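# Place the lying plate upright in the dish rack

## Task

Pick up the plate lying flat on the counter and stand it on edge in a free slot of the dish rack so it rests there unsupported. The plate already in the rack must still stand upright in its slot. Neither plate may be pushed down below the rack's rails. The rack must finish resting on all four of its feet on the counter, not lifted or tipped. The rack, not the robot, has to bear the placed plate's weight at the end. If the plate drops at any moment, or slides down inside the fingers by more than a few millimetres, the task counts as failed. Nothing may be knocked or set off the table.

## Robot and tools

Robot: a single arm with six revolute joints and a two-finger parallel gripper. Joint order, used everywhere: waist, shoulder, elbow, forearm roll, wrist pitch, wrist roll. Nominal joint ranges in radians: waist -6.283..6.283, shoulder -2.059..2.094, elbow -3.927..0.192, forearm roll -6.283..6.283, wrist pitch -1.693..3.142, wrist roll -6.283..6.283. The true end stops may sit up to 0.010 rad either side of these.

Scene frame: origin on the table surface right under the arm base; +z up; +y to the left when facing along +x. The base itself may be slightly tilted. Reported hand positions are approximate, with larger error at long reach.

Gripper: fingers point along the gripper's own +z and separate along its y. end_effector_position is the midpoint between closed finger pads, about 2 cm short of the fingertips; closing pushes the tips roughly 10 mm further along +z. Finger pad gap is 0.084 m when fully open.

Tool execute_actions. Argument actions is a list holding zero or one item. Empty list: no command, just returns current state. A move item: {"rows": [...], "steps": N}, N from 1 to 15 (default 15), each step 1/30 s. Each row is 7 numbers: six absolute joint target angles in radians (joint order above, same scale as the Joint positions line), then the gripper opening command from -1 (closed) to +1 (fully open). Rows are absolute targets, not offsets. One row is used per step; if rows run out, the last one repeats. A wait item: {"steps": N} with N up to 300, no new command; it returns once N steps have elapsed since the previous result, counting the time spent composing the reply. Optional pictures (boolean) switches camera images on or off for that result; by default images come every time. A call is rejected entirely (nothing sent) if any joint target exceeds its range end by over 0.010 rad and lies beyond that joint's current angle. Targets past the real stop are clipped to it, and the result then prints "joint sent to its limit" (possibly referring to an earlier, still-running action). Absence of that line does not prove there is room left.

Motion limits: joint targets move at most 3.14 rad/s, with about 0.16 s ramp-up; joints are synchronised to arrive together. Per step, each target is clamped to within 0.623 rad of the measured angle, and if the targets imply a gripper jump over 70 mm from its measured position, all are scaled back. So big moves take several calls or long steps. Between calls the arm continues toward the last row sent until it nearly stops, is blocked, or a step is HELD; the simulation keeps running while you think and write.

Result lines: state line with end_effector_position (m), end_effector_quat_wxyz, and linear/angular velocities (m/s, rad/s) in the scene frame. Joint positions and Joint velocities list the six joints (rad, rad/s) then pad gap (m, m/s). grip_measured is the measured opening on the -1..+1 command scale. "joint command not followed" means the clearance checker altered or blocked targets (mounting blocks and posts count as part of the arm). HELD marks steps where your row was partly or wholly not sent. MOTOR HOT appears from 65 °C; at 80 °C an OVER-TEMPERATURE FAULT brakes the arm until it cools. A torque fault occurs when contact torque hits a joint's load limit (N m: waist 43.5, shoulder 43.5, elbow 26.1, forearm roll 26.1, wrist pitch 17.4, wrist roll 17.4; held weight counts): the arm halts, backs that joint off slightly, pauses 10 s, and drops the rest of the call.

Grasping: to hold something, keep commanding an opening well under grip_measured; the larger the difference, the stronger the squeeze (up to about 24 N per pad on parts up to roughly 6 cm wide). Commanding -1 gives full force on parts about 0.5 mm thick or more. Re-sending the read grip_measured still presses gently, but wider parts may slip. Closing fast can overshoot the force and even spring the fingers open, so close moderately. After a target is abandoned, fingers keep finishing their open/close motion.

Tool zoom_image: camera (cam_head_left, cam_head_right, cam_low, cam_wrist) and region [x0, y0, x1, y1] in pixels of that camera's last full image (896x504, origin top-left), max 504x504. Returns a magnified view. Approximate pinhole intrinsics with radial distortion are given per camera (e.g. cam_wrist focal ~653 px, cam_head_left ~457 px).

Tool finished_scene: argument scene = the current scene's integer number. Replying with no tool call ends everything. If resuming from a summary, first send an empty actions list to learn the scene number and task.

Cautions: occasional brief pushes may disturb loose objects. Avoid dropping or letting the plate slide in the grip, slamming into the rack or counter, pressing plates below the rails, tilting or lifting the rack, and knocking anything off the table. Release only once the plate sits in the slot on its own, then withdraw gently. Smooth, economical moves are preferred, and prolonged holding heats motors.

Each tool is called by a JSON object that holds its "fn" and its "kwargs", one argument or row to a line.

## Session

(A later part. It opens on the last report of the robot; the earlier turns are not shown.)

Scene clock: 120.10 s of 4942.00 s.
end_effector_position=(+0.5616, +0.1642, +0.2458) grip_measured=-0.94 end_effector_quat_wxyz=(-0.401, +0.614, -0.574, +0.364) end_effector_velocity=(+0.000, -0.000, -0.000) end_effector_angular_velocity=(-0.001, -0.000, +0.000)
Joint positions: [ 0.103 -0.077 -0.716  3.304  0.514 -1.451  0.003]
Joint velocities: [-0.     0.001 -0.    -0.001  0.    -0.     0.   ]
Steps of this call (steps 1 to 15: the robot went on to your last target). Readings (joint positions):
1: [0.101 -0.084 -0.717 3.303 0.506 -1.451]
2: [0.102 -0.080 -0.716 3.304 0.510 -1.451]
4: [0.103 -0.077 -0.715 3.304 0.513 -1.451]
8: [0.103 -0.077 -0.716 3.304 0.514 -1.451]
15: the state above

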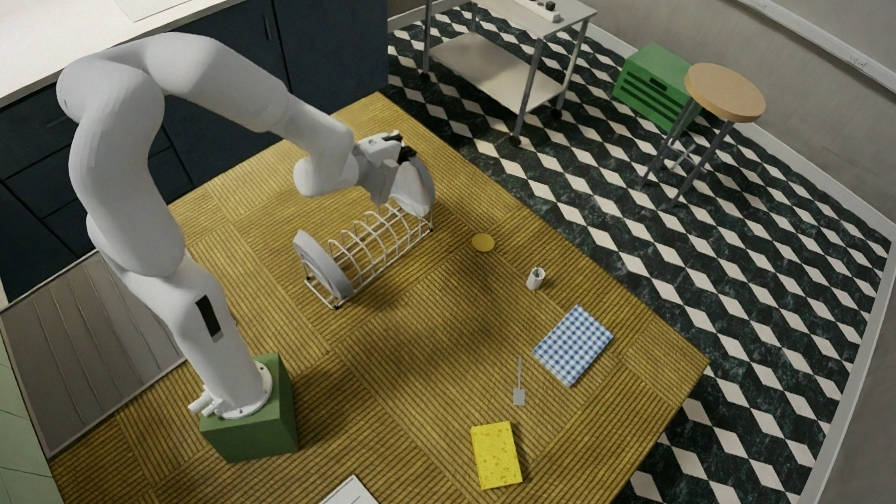

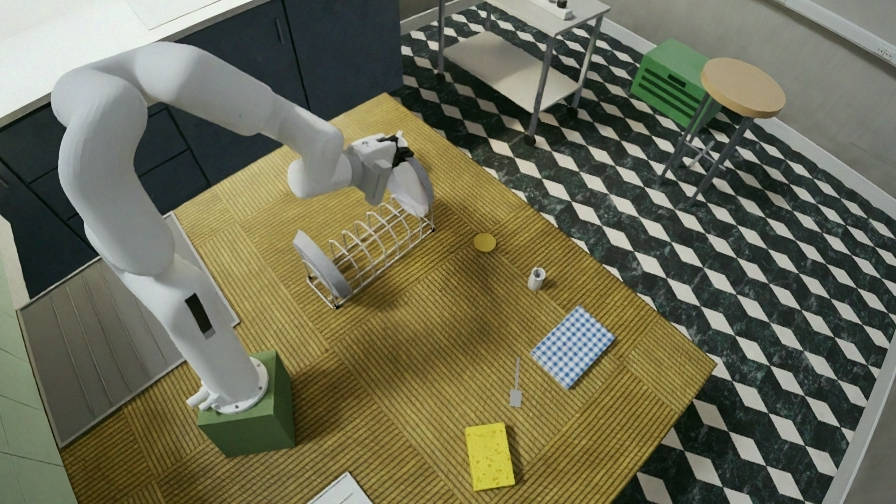

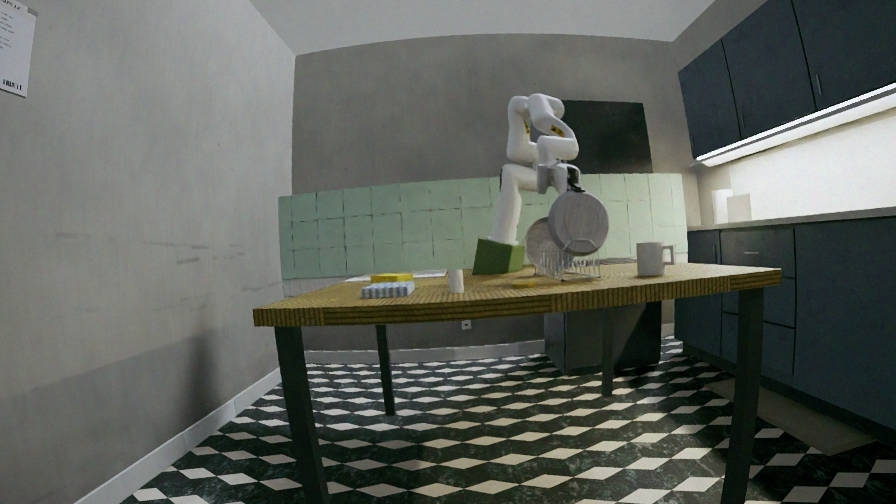

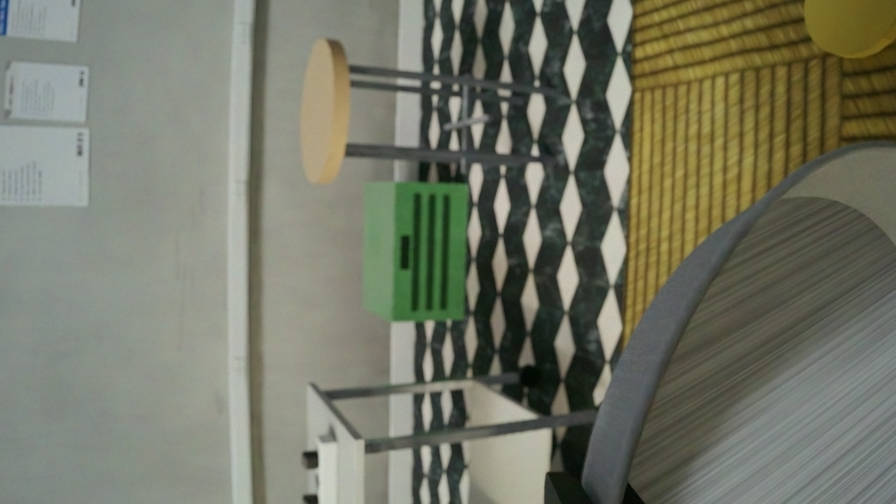

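{"fn": "execute_actions", "kwargs": {
  "actions": [
    {"rows":[[0.1043,-0.0699,-0.7149,3.305,0.5223,-1.451,-1],[0.1059,-0.0628,-0.714,3.306,0.5305,-1.451,-1],[0.1076,-0.0556,-0.7132,3.307,0.5387,-1.451,-1],[0.1093,-0.0484,-0.7124,3.307,0.5469,-1.451,-1],[0.1109,-0.0411,-0.7117,3.308,0.5551,-1.45,-1],[0.1126,-0.0337,-0.711,3.309,0.5633,-1.45,-1],[0.1143,-0.0263,-0.7104,3.31,0.5715,-1.45,-1],[0.1159,-0.0188,-0.7098,3.311,0.5797,-1.45,-1],[0.1176,-0.0113,-0.7093,3.312,0.5879,-1.45,-1],[0.1193,-0.0037,-0.7088,3.313,0.5961,-1.45,-1],[0.1209,0.0039,-0.7083,3.314,0.6043,-1.45,-1],[0.1226,0.0116,-0.7079,3.314,0.6125,-1.449,-1],[0.1243,0.0193,-0.7075,3.315,0.6207,-1.449,-1],[0.1259,0.0271,-0.7071,3.316,0.6289,-1.449,-1],[0.1276,0.035,-0.7068,3.317,0.6371,-1.449,-1]],"steps":15}
  ],
  "pictures": false
}}

{"fn": "execute_actions", "kwargs": {
  "actions": [
    {"steps":15}
  ]
}}

{"fn": "zoom_image", "kwargs": {
  "camera": "cam_head_left",
  "region": [350, 130, 470, 250]
}}

{"fn": "zoom_image", "kwargs": {
  "camera": "cam_low",
  "region": [530, 220, 620, 290]
}}

Scene clock: 125.20 s of 4942.00 s.
end_effector_position=(+0.5617, +0.1643, +0.2110) grip_measured=-0.93 end_effector_quat_wxyz=(-0.400, +0.615, -0.572, +0.365) end_effector_velocity=(-0.003, -0.001, -0.084) end_effector_angular_velocity=(-0.012, +0.000, +0.004)
Joint positions: [ 0.124  0.017 -0.707  3.315  0.617 -1.449  0.003]
Joint velocities: [0.05  0.231 0.013 0.025 0.244 0.005 0.   ]
Steps of this call (steps 1 to 15: the robot went on to your last target; steps 16 to 100: nothing new was sent; then 1.27 s passed at rest; steps 101 to 115: all 15 steps of this action). Readings (joint positions):
101: [0.103 -0.077 -0.716 3.304 0.514 -1.451]
102: [0.103 -0.075 -0.716 3.304 0.517 -1.451]
104: [0.105 -0.066 -0.715 3.306 0.529 -1.451]
108: [0.112 -0.036 -0.711 3.309 0.560 -1.450]
115: the state above

Scene clock: 125.70 s of 4942.00 s.
end_effector_position=(+0.5618, +0.1643, +0.2048) grip_measured=-0.94 end_effector_quat_wxyz=(-0.400, +0.615, -0.572, +0.366) end_effector_velocity=(-0.000, -0.000, -0.001) end_effector_angular_velocity=(-0.000, +0.001, -0.001)
Joint positions: [ 0.128  0.035 -0.707  3.317  0.637 -1.449  0.003]
Joint velocities: [ 0.     0.001  0.     0.     0.     0.    -0.   ]
Steps of this call (steps 1 to 15: the robot went on to your last target). Readings (joint positions):
1: [0.125 0.024 -0.707 3.316 0.626 -1.449]
2: [0.127 0.031 -0.707 3.316 0.631 -1.449]
4: [0.127 0.035 -0.706 3.317 0.636 -1.449]
8: [0.128 0.035 -0.707 3.317 0.637 -1.449]
15: the state above

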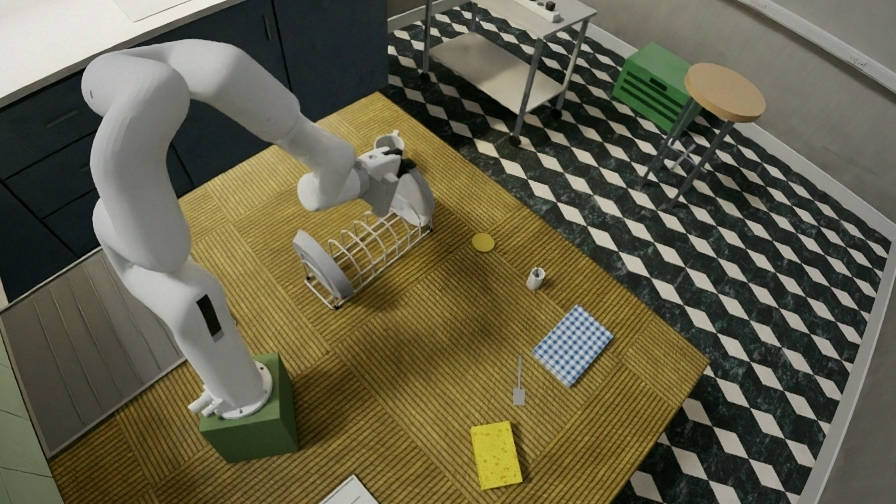

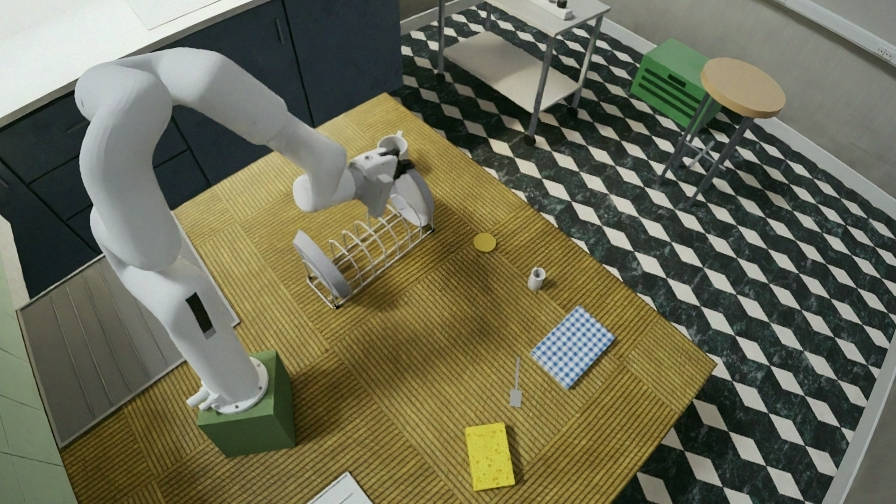

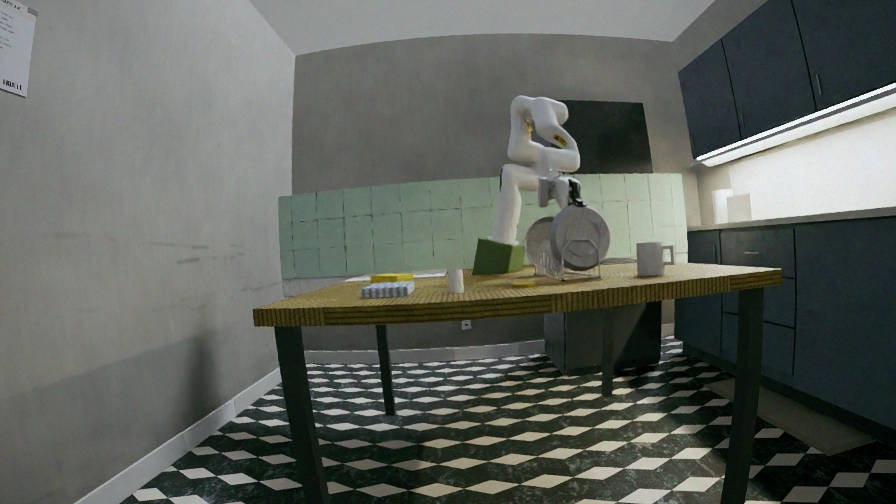

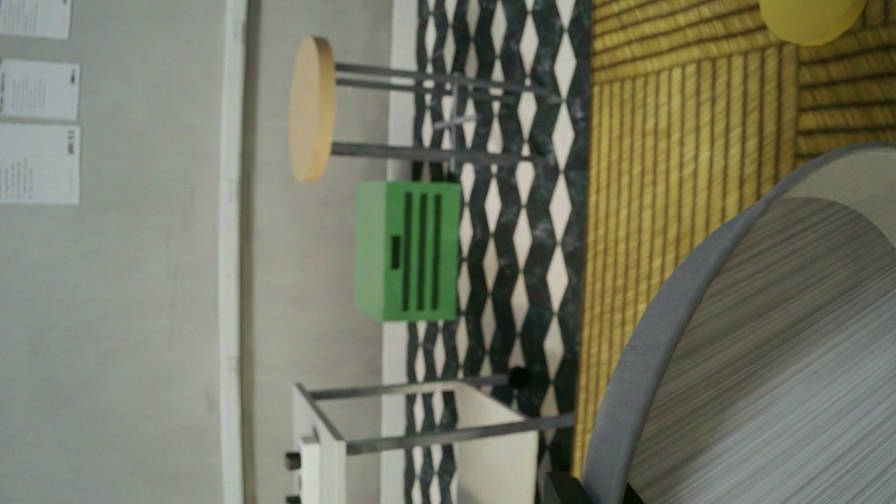

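Region (350, 130, 470, 250) of cam_head_left's 896x504 image, scaled by 4.200, with more detail than that image has.

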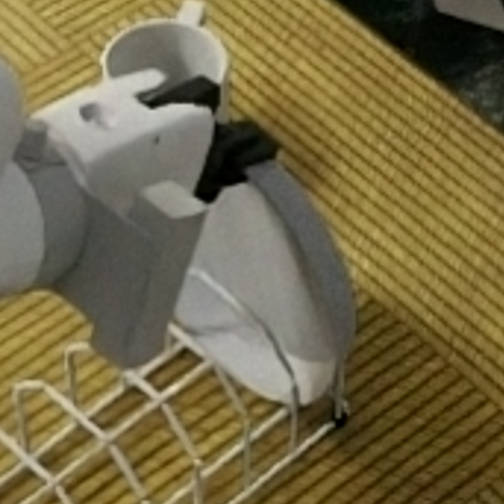

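Region (530, 220, 620, 290) of cam_low's 896x504 image, scaled by 5.600, with more detail than that image has.

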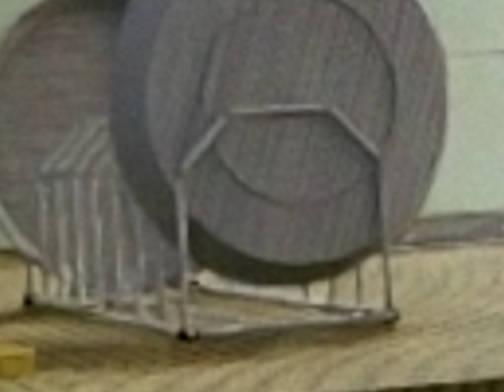

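{"fn": "execute_actions", "kwargs": {
  "actions": [
    {"rows":[[0.1282,0.038,-0.7067,3.317,0.6402,-1.449,-1],[0.1289,0.041,-0.7066,3.318,0.6433,-1.449,-1],[0.1295,0.044,-0.7066,3.318,0.6463,-1.449,-1],[0.1301,0.047,-0.7065,3.318,0.6494,-1.449,-1],[0.1308,0.05,-0.7065,3.319,0.6525,-1.449,-1],[0.1314,0.053,-0.7064,3.319,0.6555,-1.449,-1],[0.132,0.056,-0.7064,3.319,0.6586,-1.449,-1],[0.1326,0.059,-0.7064,3.319,0.6616,-1.449,-1],[0.1333,0.062,-0.7064,3.32,0.6647,-1.449,-1],[0.1339,0.065,-0.7064,3.32,0.6677,-1.449,-1],[0.1345,0.068,-0.7064,3.32,0.6708,-1.449,-1],[0.1352,0.071,-0.7064,3.321,0.6738,-1.449,-1]],"steps":15}
  ],
  "pictures": false
}}

{"fn": "execute_actions", "kwargs": {
  "actions": [
    {"steps":12}
  ]
}}

{"fn": "zoom_image", "kwargs": {
  "camera": "cam_low",
  "region": [530, 220, 620, 290]
}}

Scene clock: 130.40 s of 4942.00 s.
end_effector_position=(+0.5627, +0.1641, +0.1942) grip_measured=-0.93 end_effector_quat_wxyz=(-0.401, +0.615, -0.571, +0.368) end_effector_velocity=(+0.004, +0.003, -0.000) end_effector_angular_velocity=(+0.002, -0.014, +0.005)
Joint positions: [ 0.134  0.068 -0.708  3.321  0.674 -1.449  0.003]
Joint velocities: [ 0.005  0.012 -0.006  0.002  0.021 -0.001  0.001]
Steps of this call (steps 1 to 15: the robot went on to your last target; steps 16 to 100: nothing new was sent; then 0.87 s passed at rest; steps 101 to 115: all 15 steps of this action). Readings (joint positions):
101: [0.128 0.035 -0.707 3.317 0.637 -1.449]
102: [0.128 0.036 -0.707 3.317 0.638 -1.449]
104: [0.129 0.040 -0.707 3.318 0.643 -1.449]
108: [0.130 0.051 -0.707 3.319 0.655 -1.449]
115: the state above

Scene clock: 130.80 s of 4942.00 s.
end_effector_position=(+0.5625, +0.1644, +0.1936) grip_measured=-0.93 end_effector_quat_wxyz=(-0.401, +0.615, -0.571, +0.367) end_effector_velocity=(-0.001, +0.000, -0.001) end_effector_angular_velocity=(-0.000, +0.003, +0.001)
Joint positions: [ 0.135  0.07  -0.708  3.321  0.675 -1.449  0.003]
Joint velocities: [ 0.001  0.002  0.001 -0.    -0.     0.     0.   ]
Steps of this call (steps 1 to 12: the robot went on to your last target). Readings (joint positions):
1: [0.134 0.069 -0.708 3.321 0.675 -1.449]
2: [0.134 0.069 -0.708 3.321 0.675 -1.449]
4: [0.134 0.069 -0.708 3.321 0.675 -1.449]
8: [0.135 0.069 -0.708 3.321 0.675 -1.449]
12: the state above

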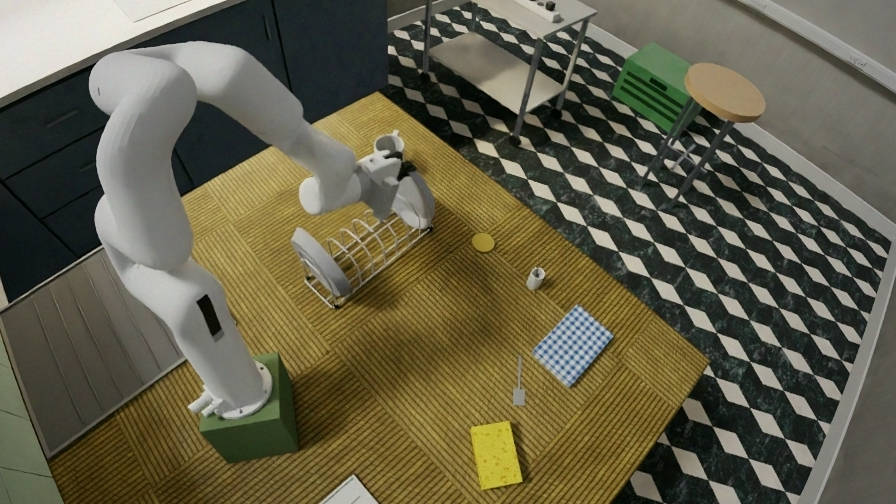

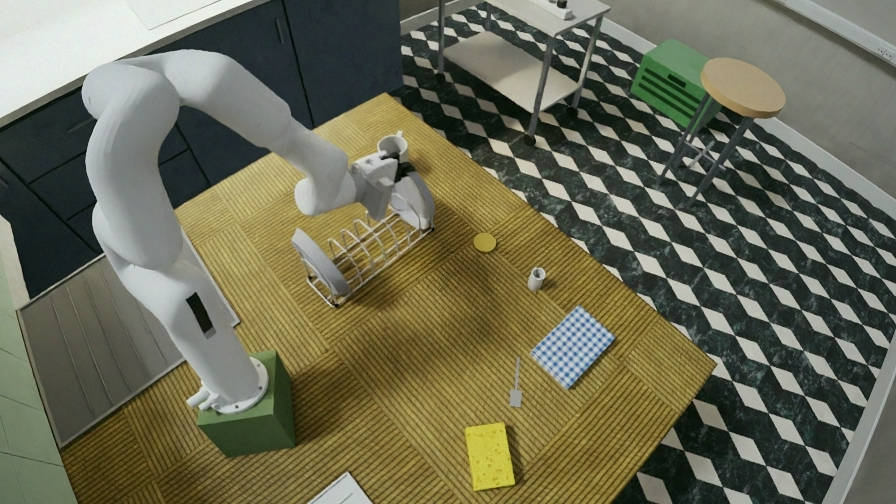

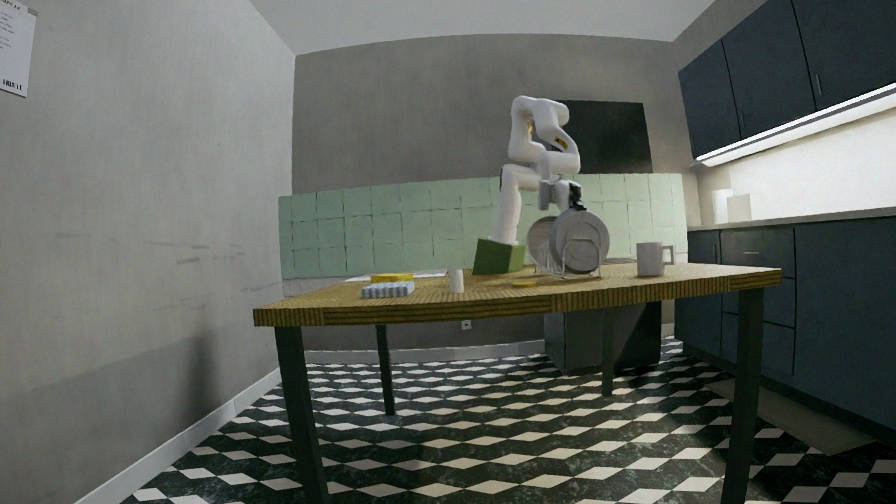

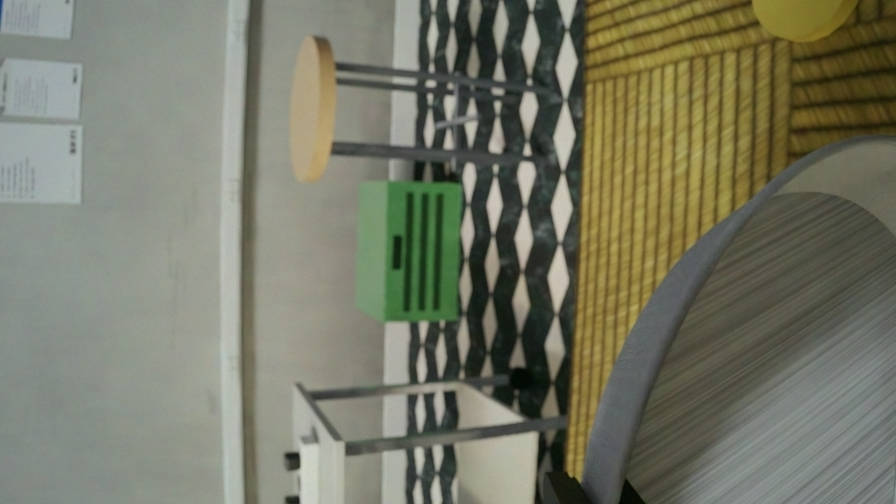

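Region (530, 220, 620, 290) of cam_low's 896x504 image, scaled by 5.600, with more detail than that image has.

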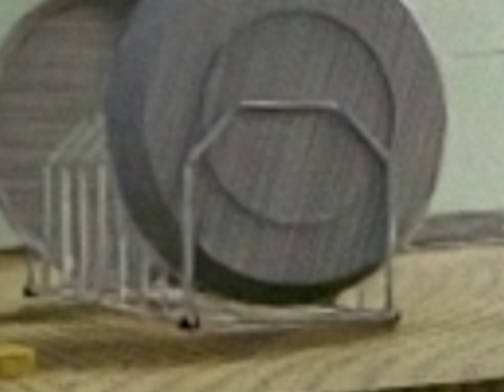

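{"fn": "execute_actions", "kwargs": {
  "actions": [
    {"rows":[[0.134,0.068,-0.7064,3.32,0.6708,-1.449,-1],[0.1325,0.065,-0.7064,3.32,0.6677,-1.449,-1],[0.131,0.062,-0.7064,3.32,0.6647,-1.449,-1],[0.1295,0.059,-0.7064,3.319,0.6616,-1.449,-1],[0.128,0.056,-0.7064,3.319,0.6586,-1.449,-1],[0.1265,0.056,-0.7064,3.319,0.6586,-1.449,-1],[0.125,0.056,-0.7064,3.319,0.6586,-1.449,-1],[0.1235,0.056,-0.7064,3.319,0.6586,-1.449,-1],[0.122,0.056,-0.7064,3.319,0.6586,-1.449,-1]],"steps":15}
  ],
  "pictures": false
}}

{"fn": "execute_actions", "kwargs": {
  "actions": [
    {"steps":12}
  ]
}}

{"fn": "zoom_image", "kwargs": {
  "camera": "cam_low",
  "region": [530, 220, 620, 290]
}}

{"fn": "zoom_image", "kwargs": {
  "camera": "cam_head_left",
  "region": [350, 130, 470, 250]
}}

Scene clock: 135.97 s of 4942.00 s.
end_effector_position=(+0.5592, +0.1583, +0.1930) grip_measured=-0.94 end_effector_quat_wxyz=(-0.394, +0.616, -0.576, +0.366) end_effector_velocity=(+0.000, -0.002, +0.001) end_effector_angular_velocity=(-0.003, -0.000, -0.003)
Joint positions: [ 0.124  0.06  -0.702  3.319  0.655 -1.449  0.003]
Joint velocities: [-0.004 -0.002  0.     0.001 -0.003 -0.003  0.   ]
Steps of this call (steps 1 to 15: the robot went on to your last target; steps 16 to 100: nothing new was sent; then 1.33 s passed at rest; steps 101 to 115: all 15 steps of this action). Readings (joint positions):
101: [0.135 0.071 -0.706 3.321 0.676 -1.449]
102: [0.135 0.070 -0.706 3.321 0.675 -1.449]
104: [0.133 0.067 -0.705 3.320 0.669 -1.449]
108: [0.129 0.061 -0.701 3.318 0.657 -1.449]
115: the state above

Scene clock: 136.37 s of 4942.00 s.
end_effector_position=(+0.5619, +0.1587, +0.1969) grip_measured=-0.93 end_effector_quat_wxyz=(-0.397, +0.614, -0.574, +0.368) end_effector_velocity=(+0.003, +0.000, +0.004) end_effector_angular_velocity=(+0.002, -0.011, -0.001)
Joint positions: [ 0.123  0.057 -0.705  3.319  0.658 -1.449  0.003]
Joint velocities: [-0.002 -0.004 -0.004  0.002  0.003 -0.001  0.   ]
Steps of this call (steps 1 to 12: the robot went on to your last target). Readings (joint positions):
1: [0.124 0.060 -0.701 3.319 0.655 -1.449]
2: [0.124 0.060 -0.702 3.319 0.655 -1.449]
4: [0.123 0.059 -0.703 3.319 0.656 -1.449]
8: [0.123 0.058 -0.705 3.319 0.657 -1.449]
12: the state above

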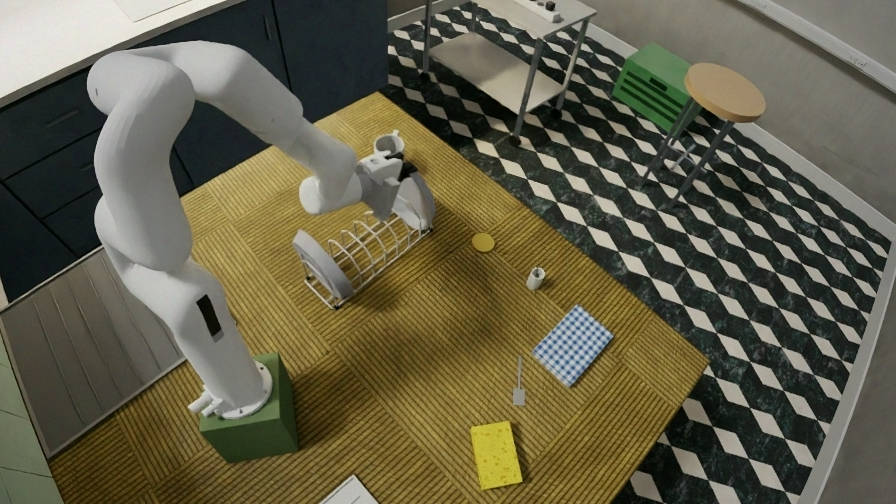

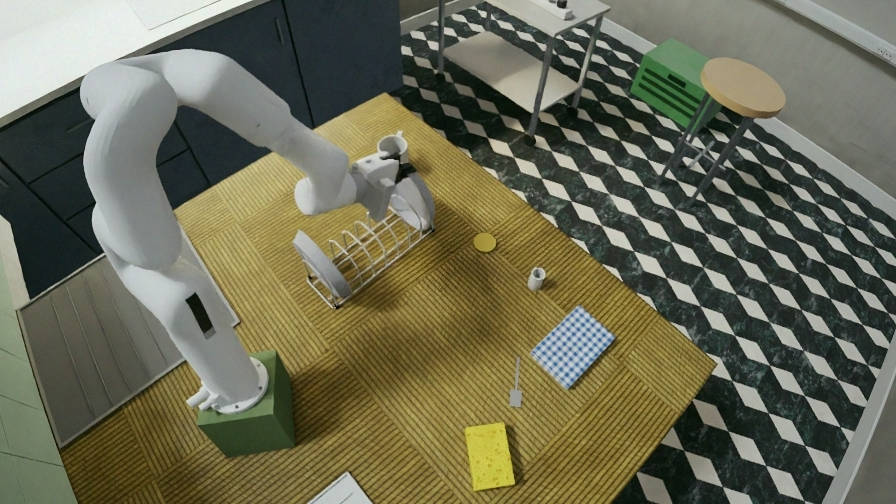

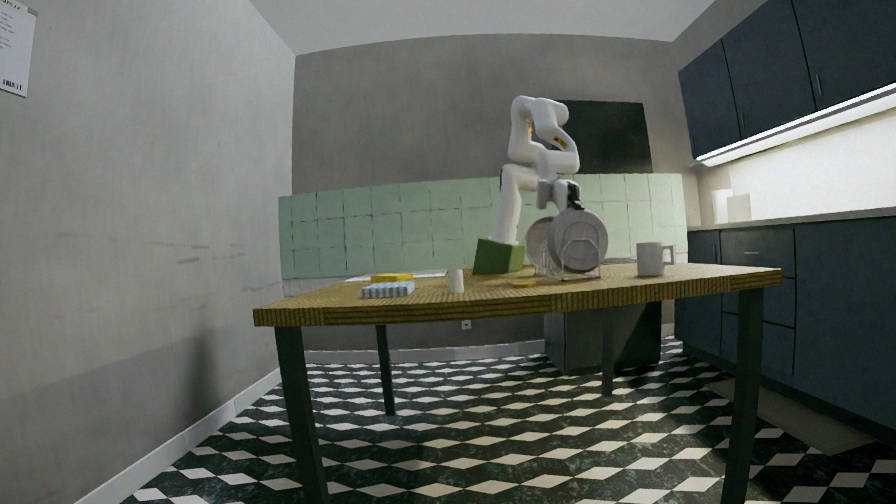

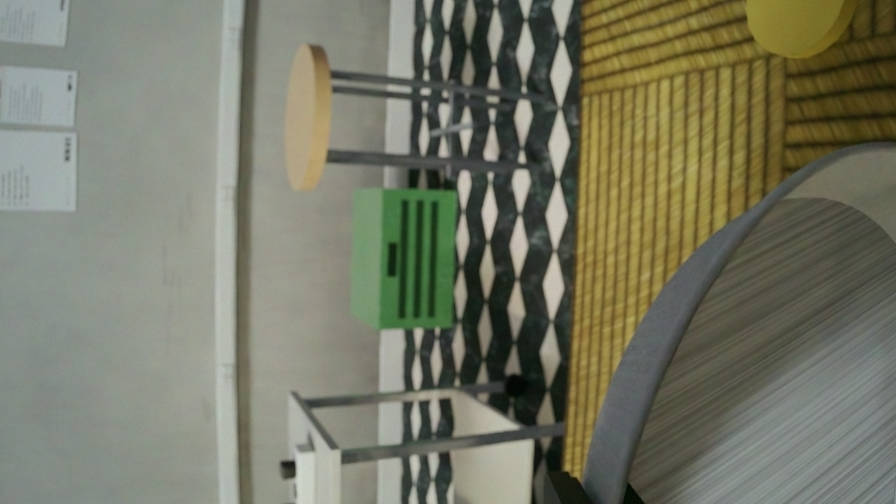

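Region (530, 220, 620, 290) of cam_low's 896x504 image, scaled by 5.600, with more detail than that image has.

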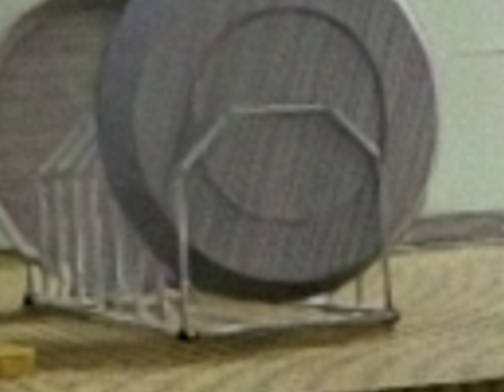

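Region (350, 130, 470, 250) of cam_head_left's 896x504 image, scaled by 4.200, with more detail than that image has.

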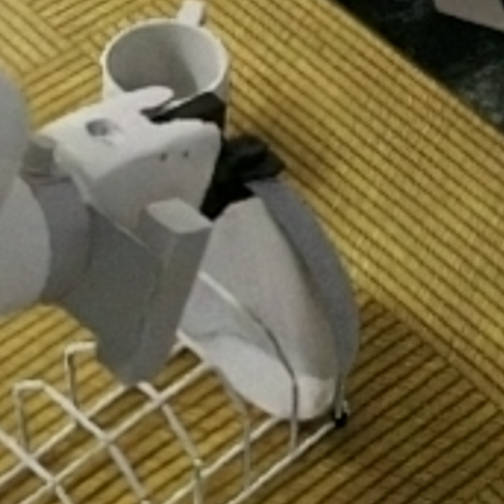

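{"fn": "execute_actions", "kwargs": {
  "actions": [
    {"rows":[[0.1223,0.0575,-0.7064,3.319,0.6601,-1.449,-1],[0.1226,0.059,-0.7064,3.319,0.6616,-1.449,-1],[0.1229,0.0605,-0.7064,3.32,0.6632,-1.449,-1],[0.1233,0.062,-0.7064,3.32,0.6647,-1.449,-1],[0.1236,0.0635,-0.7064,3.32,0.6662,-1.449,-1],[0.1239,0.065,-0.7064,3.32,0.6677,-1.449,-1],[0.1242,0.0665,-0.7064,3.32,0.6692,-1.449,-1],[0.1245,0.068,-0.7064,3.32,0.6708,-1.449,-1],[0.1248,0.0695,-0.7064,3.32,0.6723,-1.449,-1],[0.1252,0.071,-0.7064,3.321,0.6738,-1.449,-1]],"steps":15}
  ],
  "pictures": false
}}

{"fn": "execute_actions", "kwargs": {
  "actions": [
    {"steps":12}
  ]
}}

{"fn": "zoom_image", "kwargs": {
  "camera": "cam_low",
  "region": [530, 220, 620, 290]
}}

{"fn": "zoom_image", "kwargs": {
  "camera": "cam_head_left",
  "region": [380, 180, 450, 250]
}}

Scene clock: 140.17 s of 4942.00 s.
end_effector_position=(+0.5632, +0.1584, +0.1938) grip_measured=-0.93 end_effector_quat_wxyz=(-0.398, +0.613, -0.573, +0.370) end_effector_velocity=(+0.000, +0.001, +0.000) end_effector_angular_velocity=(+0.001, -0.002, +0.003)
Joint positions: [ 0.124  0.07  -0.707  3.321  0.674 -1.449  0.003]
Joint velocities: [ 0.002  0.001 -0.001 -0.001  0.002  0.     0.   ]
Steps of this call (steps 1 to 15: the robot went on to your last target; steps 16 to 99: nothing new was sent; steps 100 to 114: all 15 steps of this action). Readings (joint positions):
100: [0.122 0.056 -0.706 3.319 0.659 -1.449]
101: [0.122 0.056 -0.706 3.319 0.659 -1.449]
103: [0.122 0.058 -0.707 3.319 0.662 -1.449]
107: [0.123 0.064 -0.706 3.320 0.668 -1.449]
114: the state above

Scene clock: 140.57 s of 4942.00 s.
end_effector_position=(+0.5631, +0.1588, +0.1936) grip_measured=-0.93 end_effector_quat_wxyz=(-0.398, +0.613, -0.573, +0.370) end_effector_velocity=(-0.001, -0.000, -0.001) end_effector_angular_velocity=(+0.001, +0.002, -0.001)
Joint positions: [ 0.125  0.07  -0.707  3.321  0.674 -1.449  0.003]
Joint velocities: [ 0.001  0.001  0.001  0.001  0.     0.    -0.   ]
Steps of this call (steps 1 to 12: the robot went on to your last target). Readings (joint positions):
1: [0.124 0.070 -0.707 3.321 0.674 -1.449]
2: [0.124 0.070 -0.707 3.321 0.674 -1.449]
4: [0.124 0.070 -0.707 3.321 0.674 -1.449]
8: [0.125 0.070 -0.707 3.321 0.674 -1.449]
12: the state above

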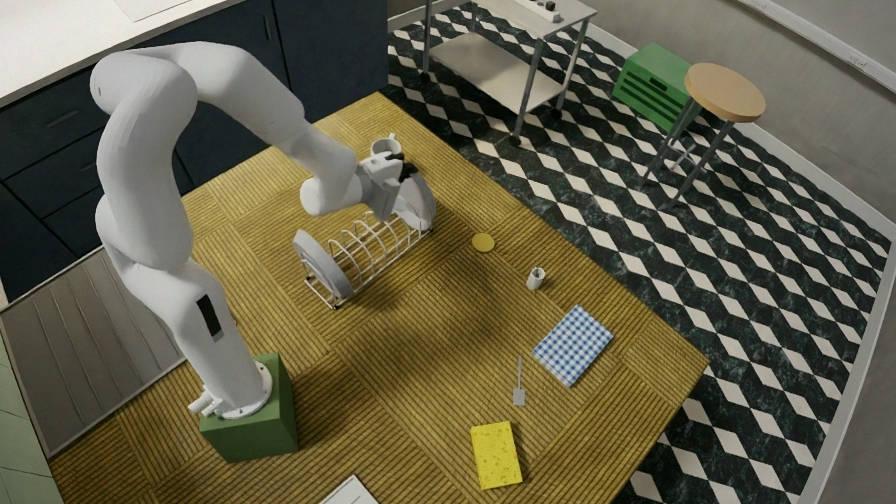

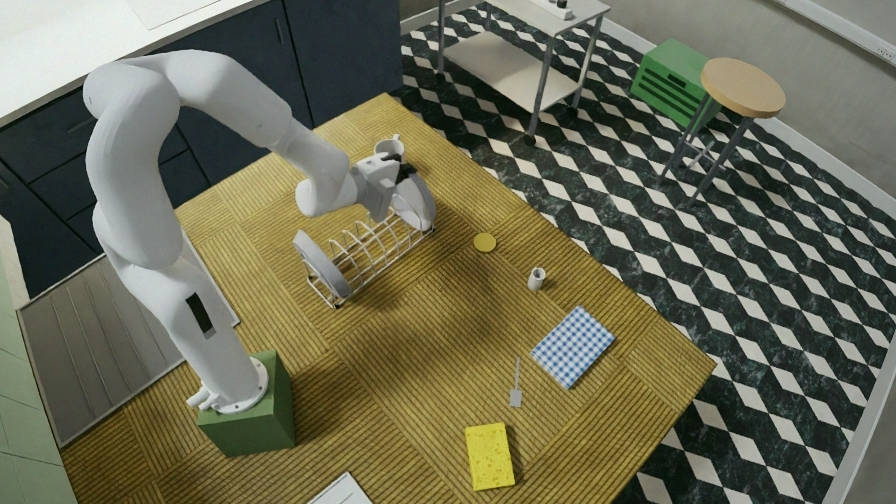

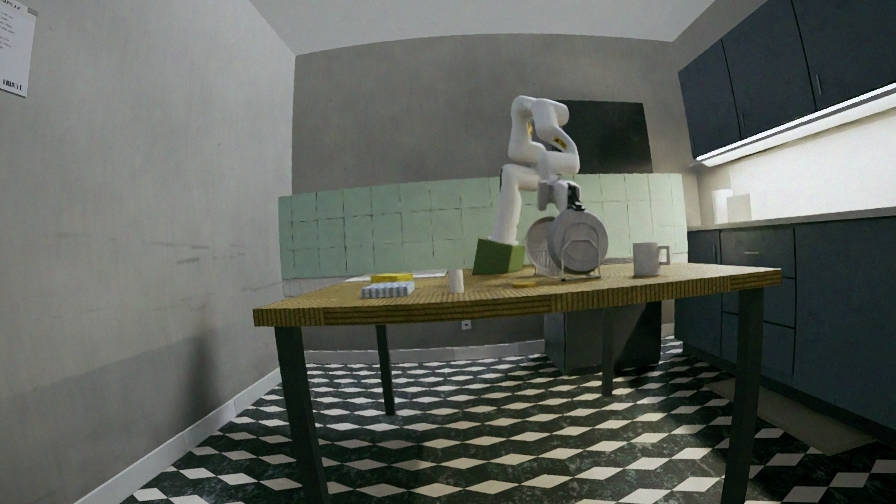

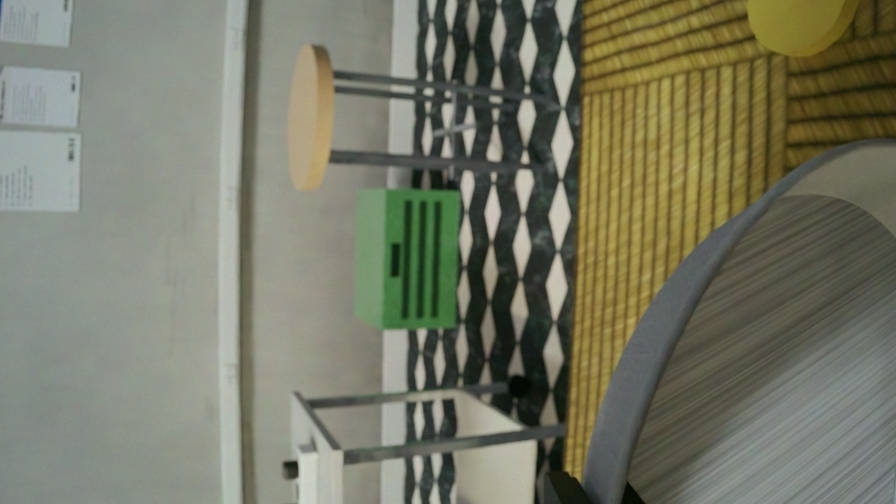

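Region (530, 220, 620, 290) of cam_low's 896x504 image, scaled by 5.600, with more detail than that image has.

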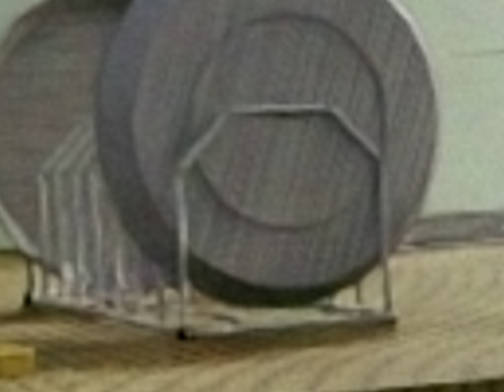

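Region (380, 180, 450, 250) of cam_head_left's 896x504 image, scaled by 7.200, with more detail than that image has.

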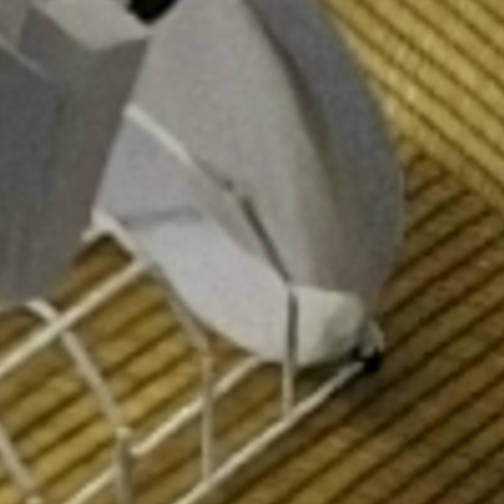

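{"fn": "execute_actions", "kwargs": {
  "actions": [
    {"rows":[[0.124,0.071,-0.7064,3.321,0.6738,-1.449,-1],[0.123,0.071,-0.7064,3.321,0.6738,-1.449,-1],[0.122,0.071,-0.7064,3.321,0.6738,-1.449,-1],[0.121,0.071,-0.7064,3.321,0.6738,-1.449,-1],[0.1206,0.072,-0.7064,3.321,0.6748,-1.449,-1],[0.1206,0.073,-0.7064,3.321,0.6758,-1.449,-1],[0.1208,0.074,-0.7064,3.321,0.6768,-1.449,-1],[0.121,0.075,-0.7064,3.321,0.6778,-1.449,-1],[0.1212,0.076,-0.7064,3.321,0.6788,-1.449,-1]],"steps":15}
  ],
  "pictures": false
}}

{"fn": "execute_actions", "kwargs": {
  "actions": [
    {"steps":10}
  ]
}}

{"fn": "zoom_image", "kwargs": {
  "camera": "cam_low",
  "region": [530, 220, 620, 290]
}}

Scene clock: 144.27 s of 4942.00 s.
end_effector_position=(+0.5634, +0.1564, +0.1920) grip_measured=-0.93 end_effector_quat_wxyz=(-0.397, +0.612, -0.574, +0.371) end_effector_velocity=(+0.000, -0.001, -0.000) end_effector_angular_velocity=(+0.000, +0.000, -0.003)
Joint positions: [ 0.122  0.076 -0.707  3.321  0.679 -1.449  0.003]
Joint velocities: [-0.002  0.001  0.     0.001  0.001  0.     0.   ]
Steps of this call (steps 1 to 15: the robot went on to your last target; steps 16 to 96: nothing new was sent; steps 97 to 111: all 15 steps of this action). Readings (joint positions):
97: [0.125 0.071 -0.706 3.321 0.674 -1.449]
98: [0.125 0.071 -0.706 3.321 0.674 -1.449]
100: [0.123 0.071 -0.706 3.321 0.674 -1.449]
104: [0.122 0.074 -0.706 3.320 0.675 -1.449]
111: the state above

Scene clock: 144.60 s of 4942.00 s.
end_effector_position=(+0.5634, +0.1563, +0.1920) grip_measured=-0.93 end_effector_quat_wxyz=(-0.397, +0.612, -0.574, +0.371) end_effector_velocity=(-0.000, -0.000, -0.000) end_effector_angular_velocity=(-0.000, +0.001, -0.001)
Joint positions: [ 0.121  0.076 -0.707  3.321  0.679 -1.449  0.003]
Joint velocities: [-0.     0.     0.001  0.     0.     0.    -0.   ]
Steps of this call (steps 1 to 10: the robot went on to your last target). Readings (joint positions):
1: [0.122 0.076 -0.707 3.321 0.679 -1.449]
2: [0.122 0.076 -0.707 3.321 0.679 -1.449]
4: [0.122 0.076 -0.707 3.321 0.679 -1.449]
8: [0.121 0.076 -0.707 3.321 0.679 -1.449]
10: the state above

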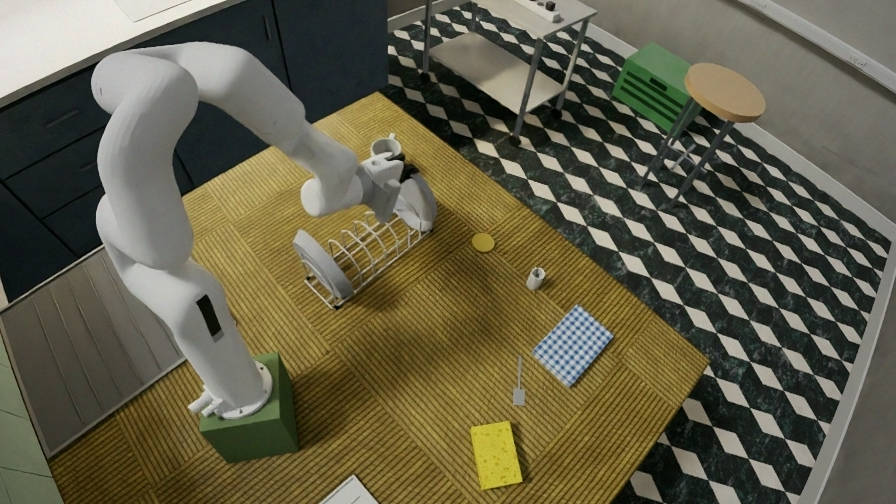

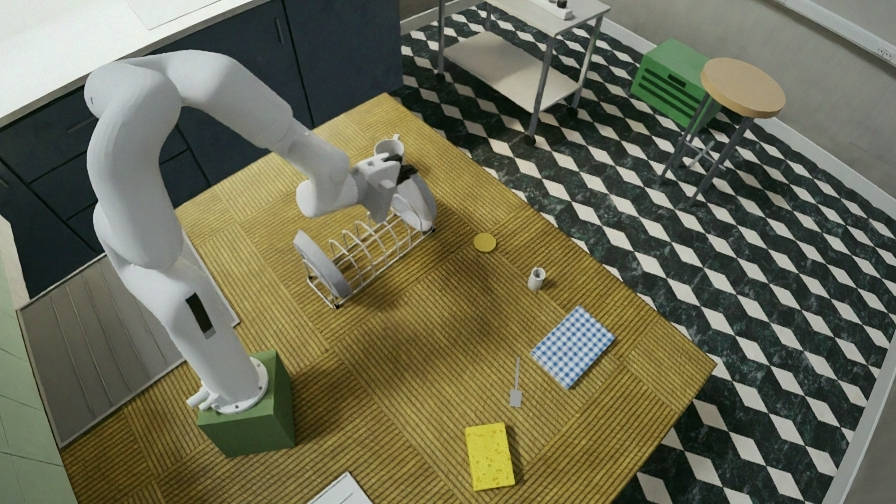

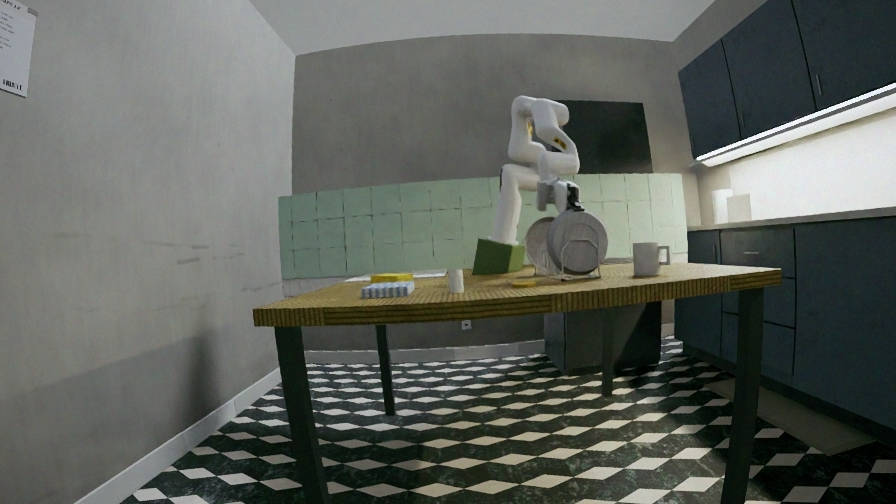

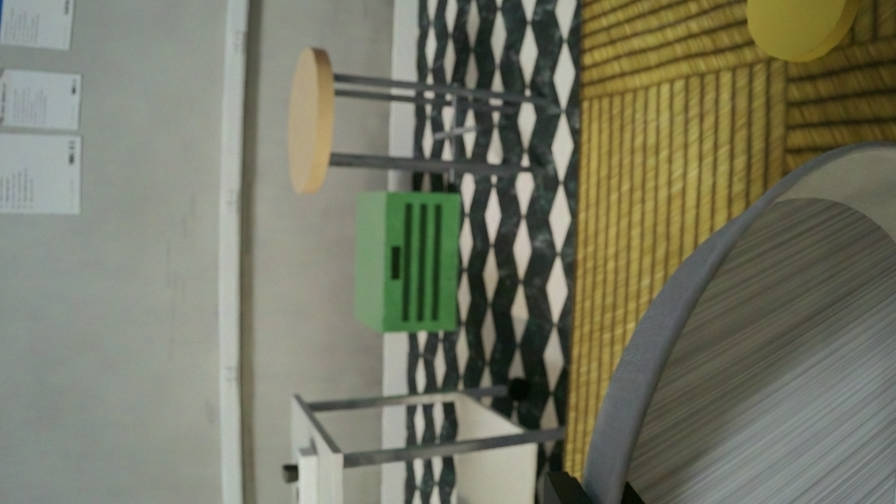

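Region (530, 220, 620, 290) of cam_low's 896x504 image, scaled by 5.600, with more detail than that image has.

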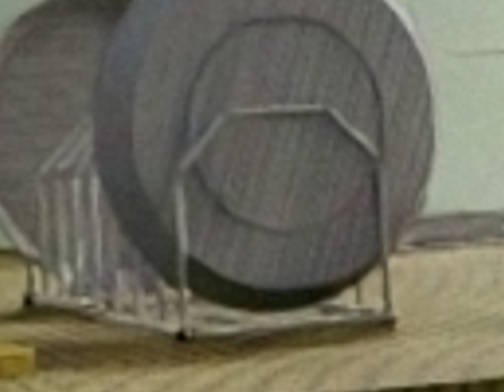

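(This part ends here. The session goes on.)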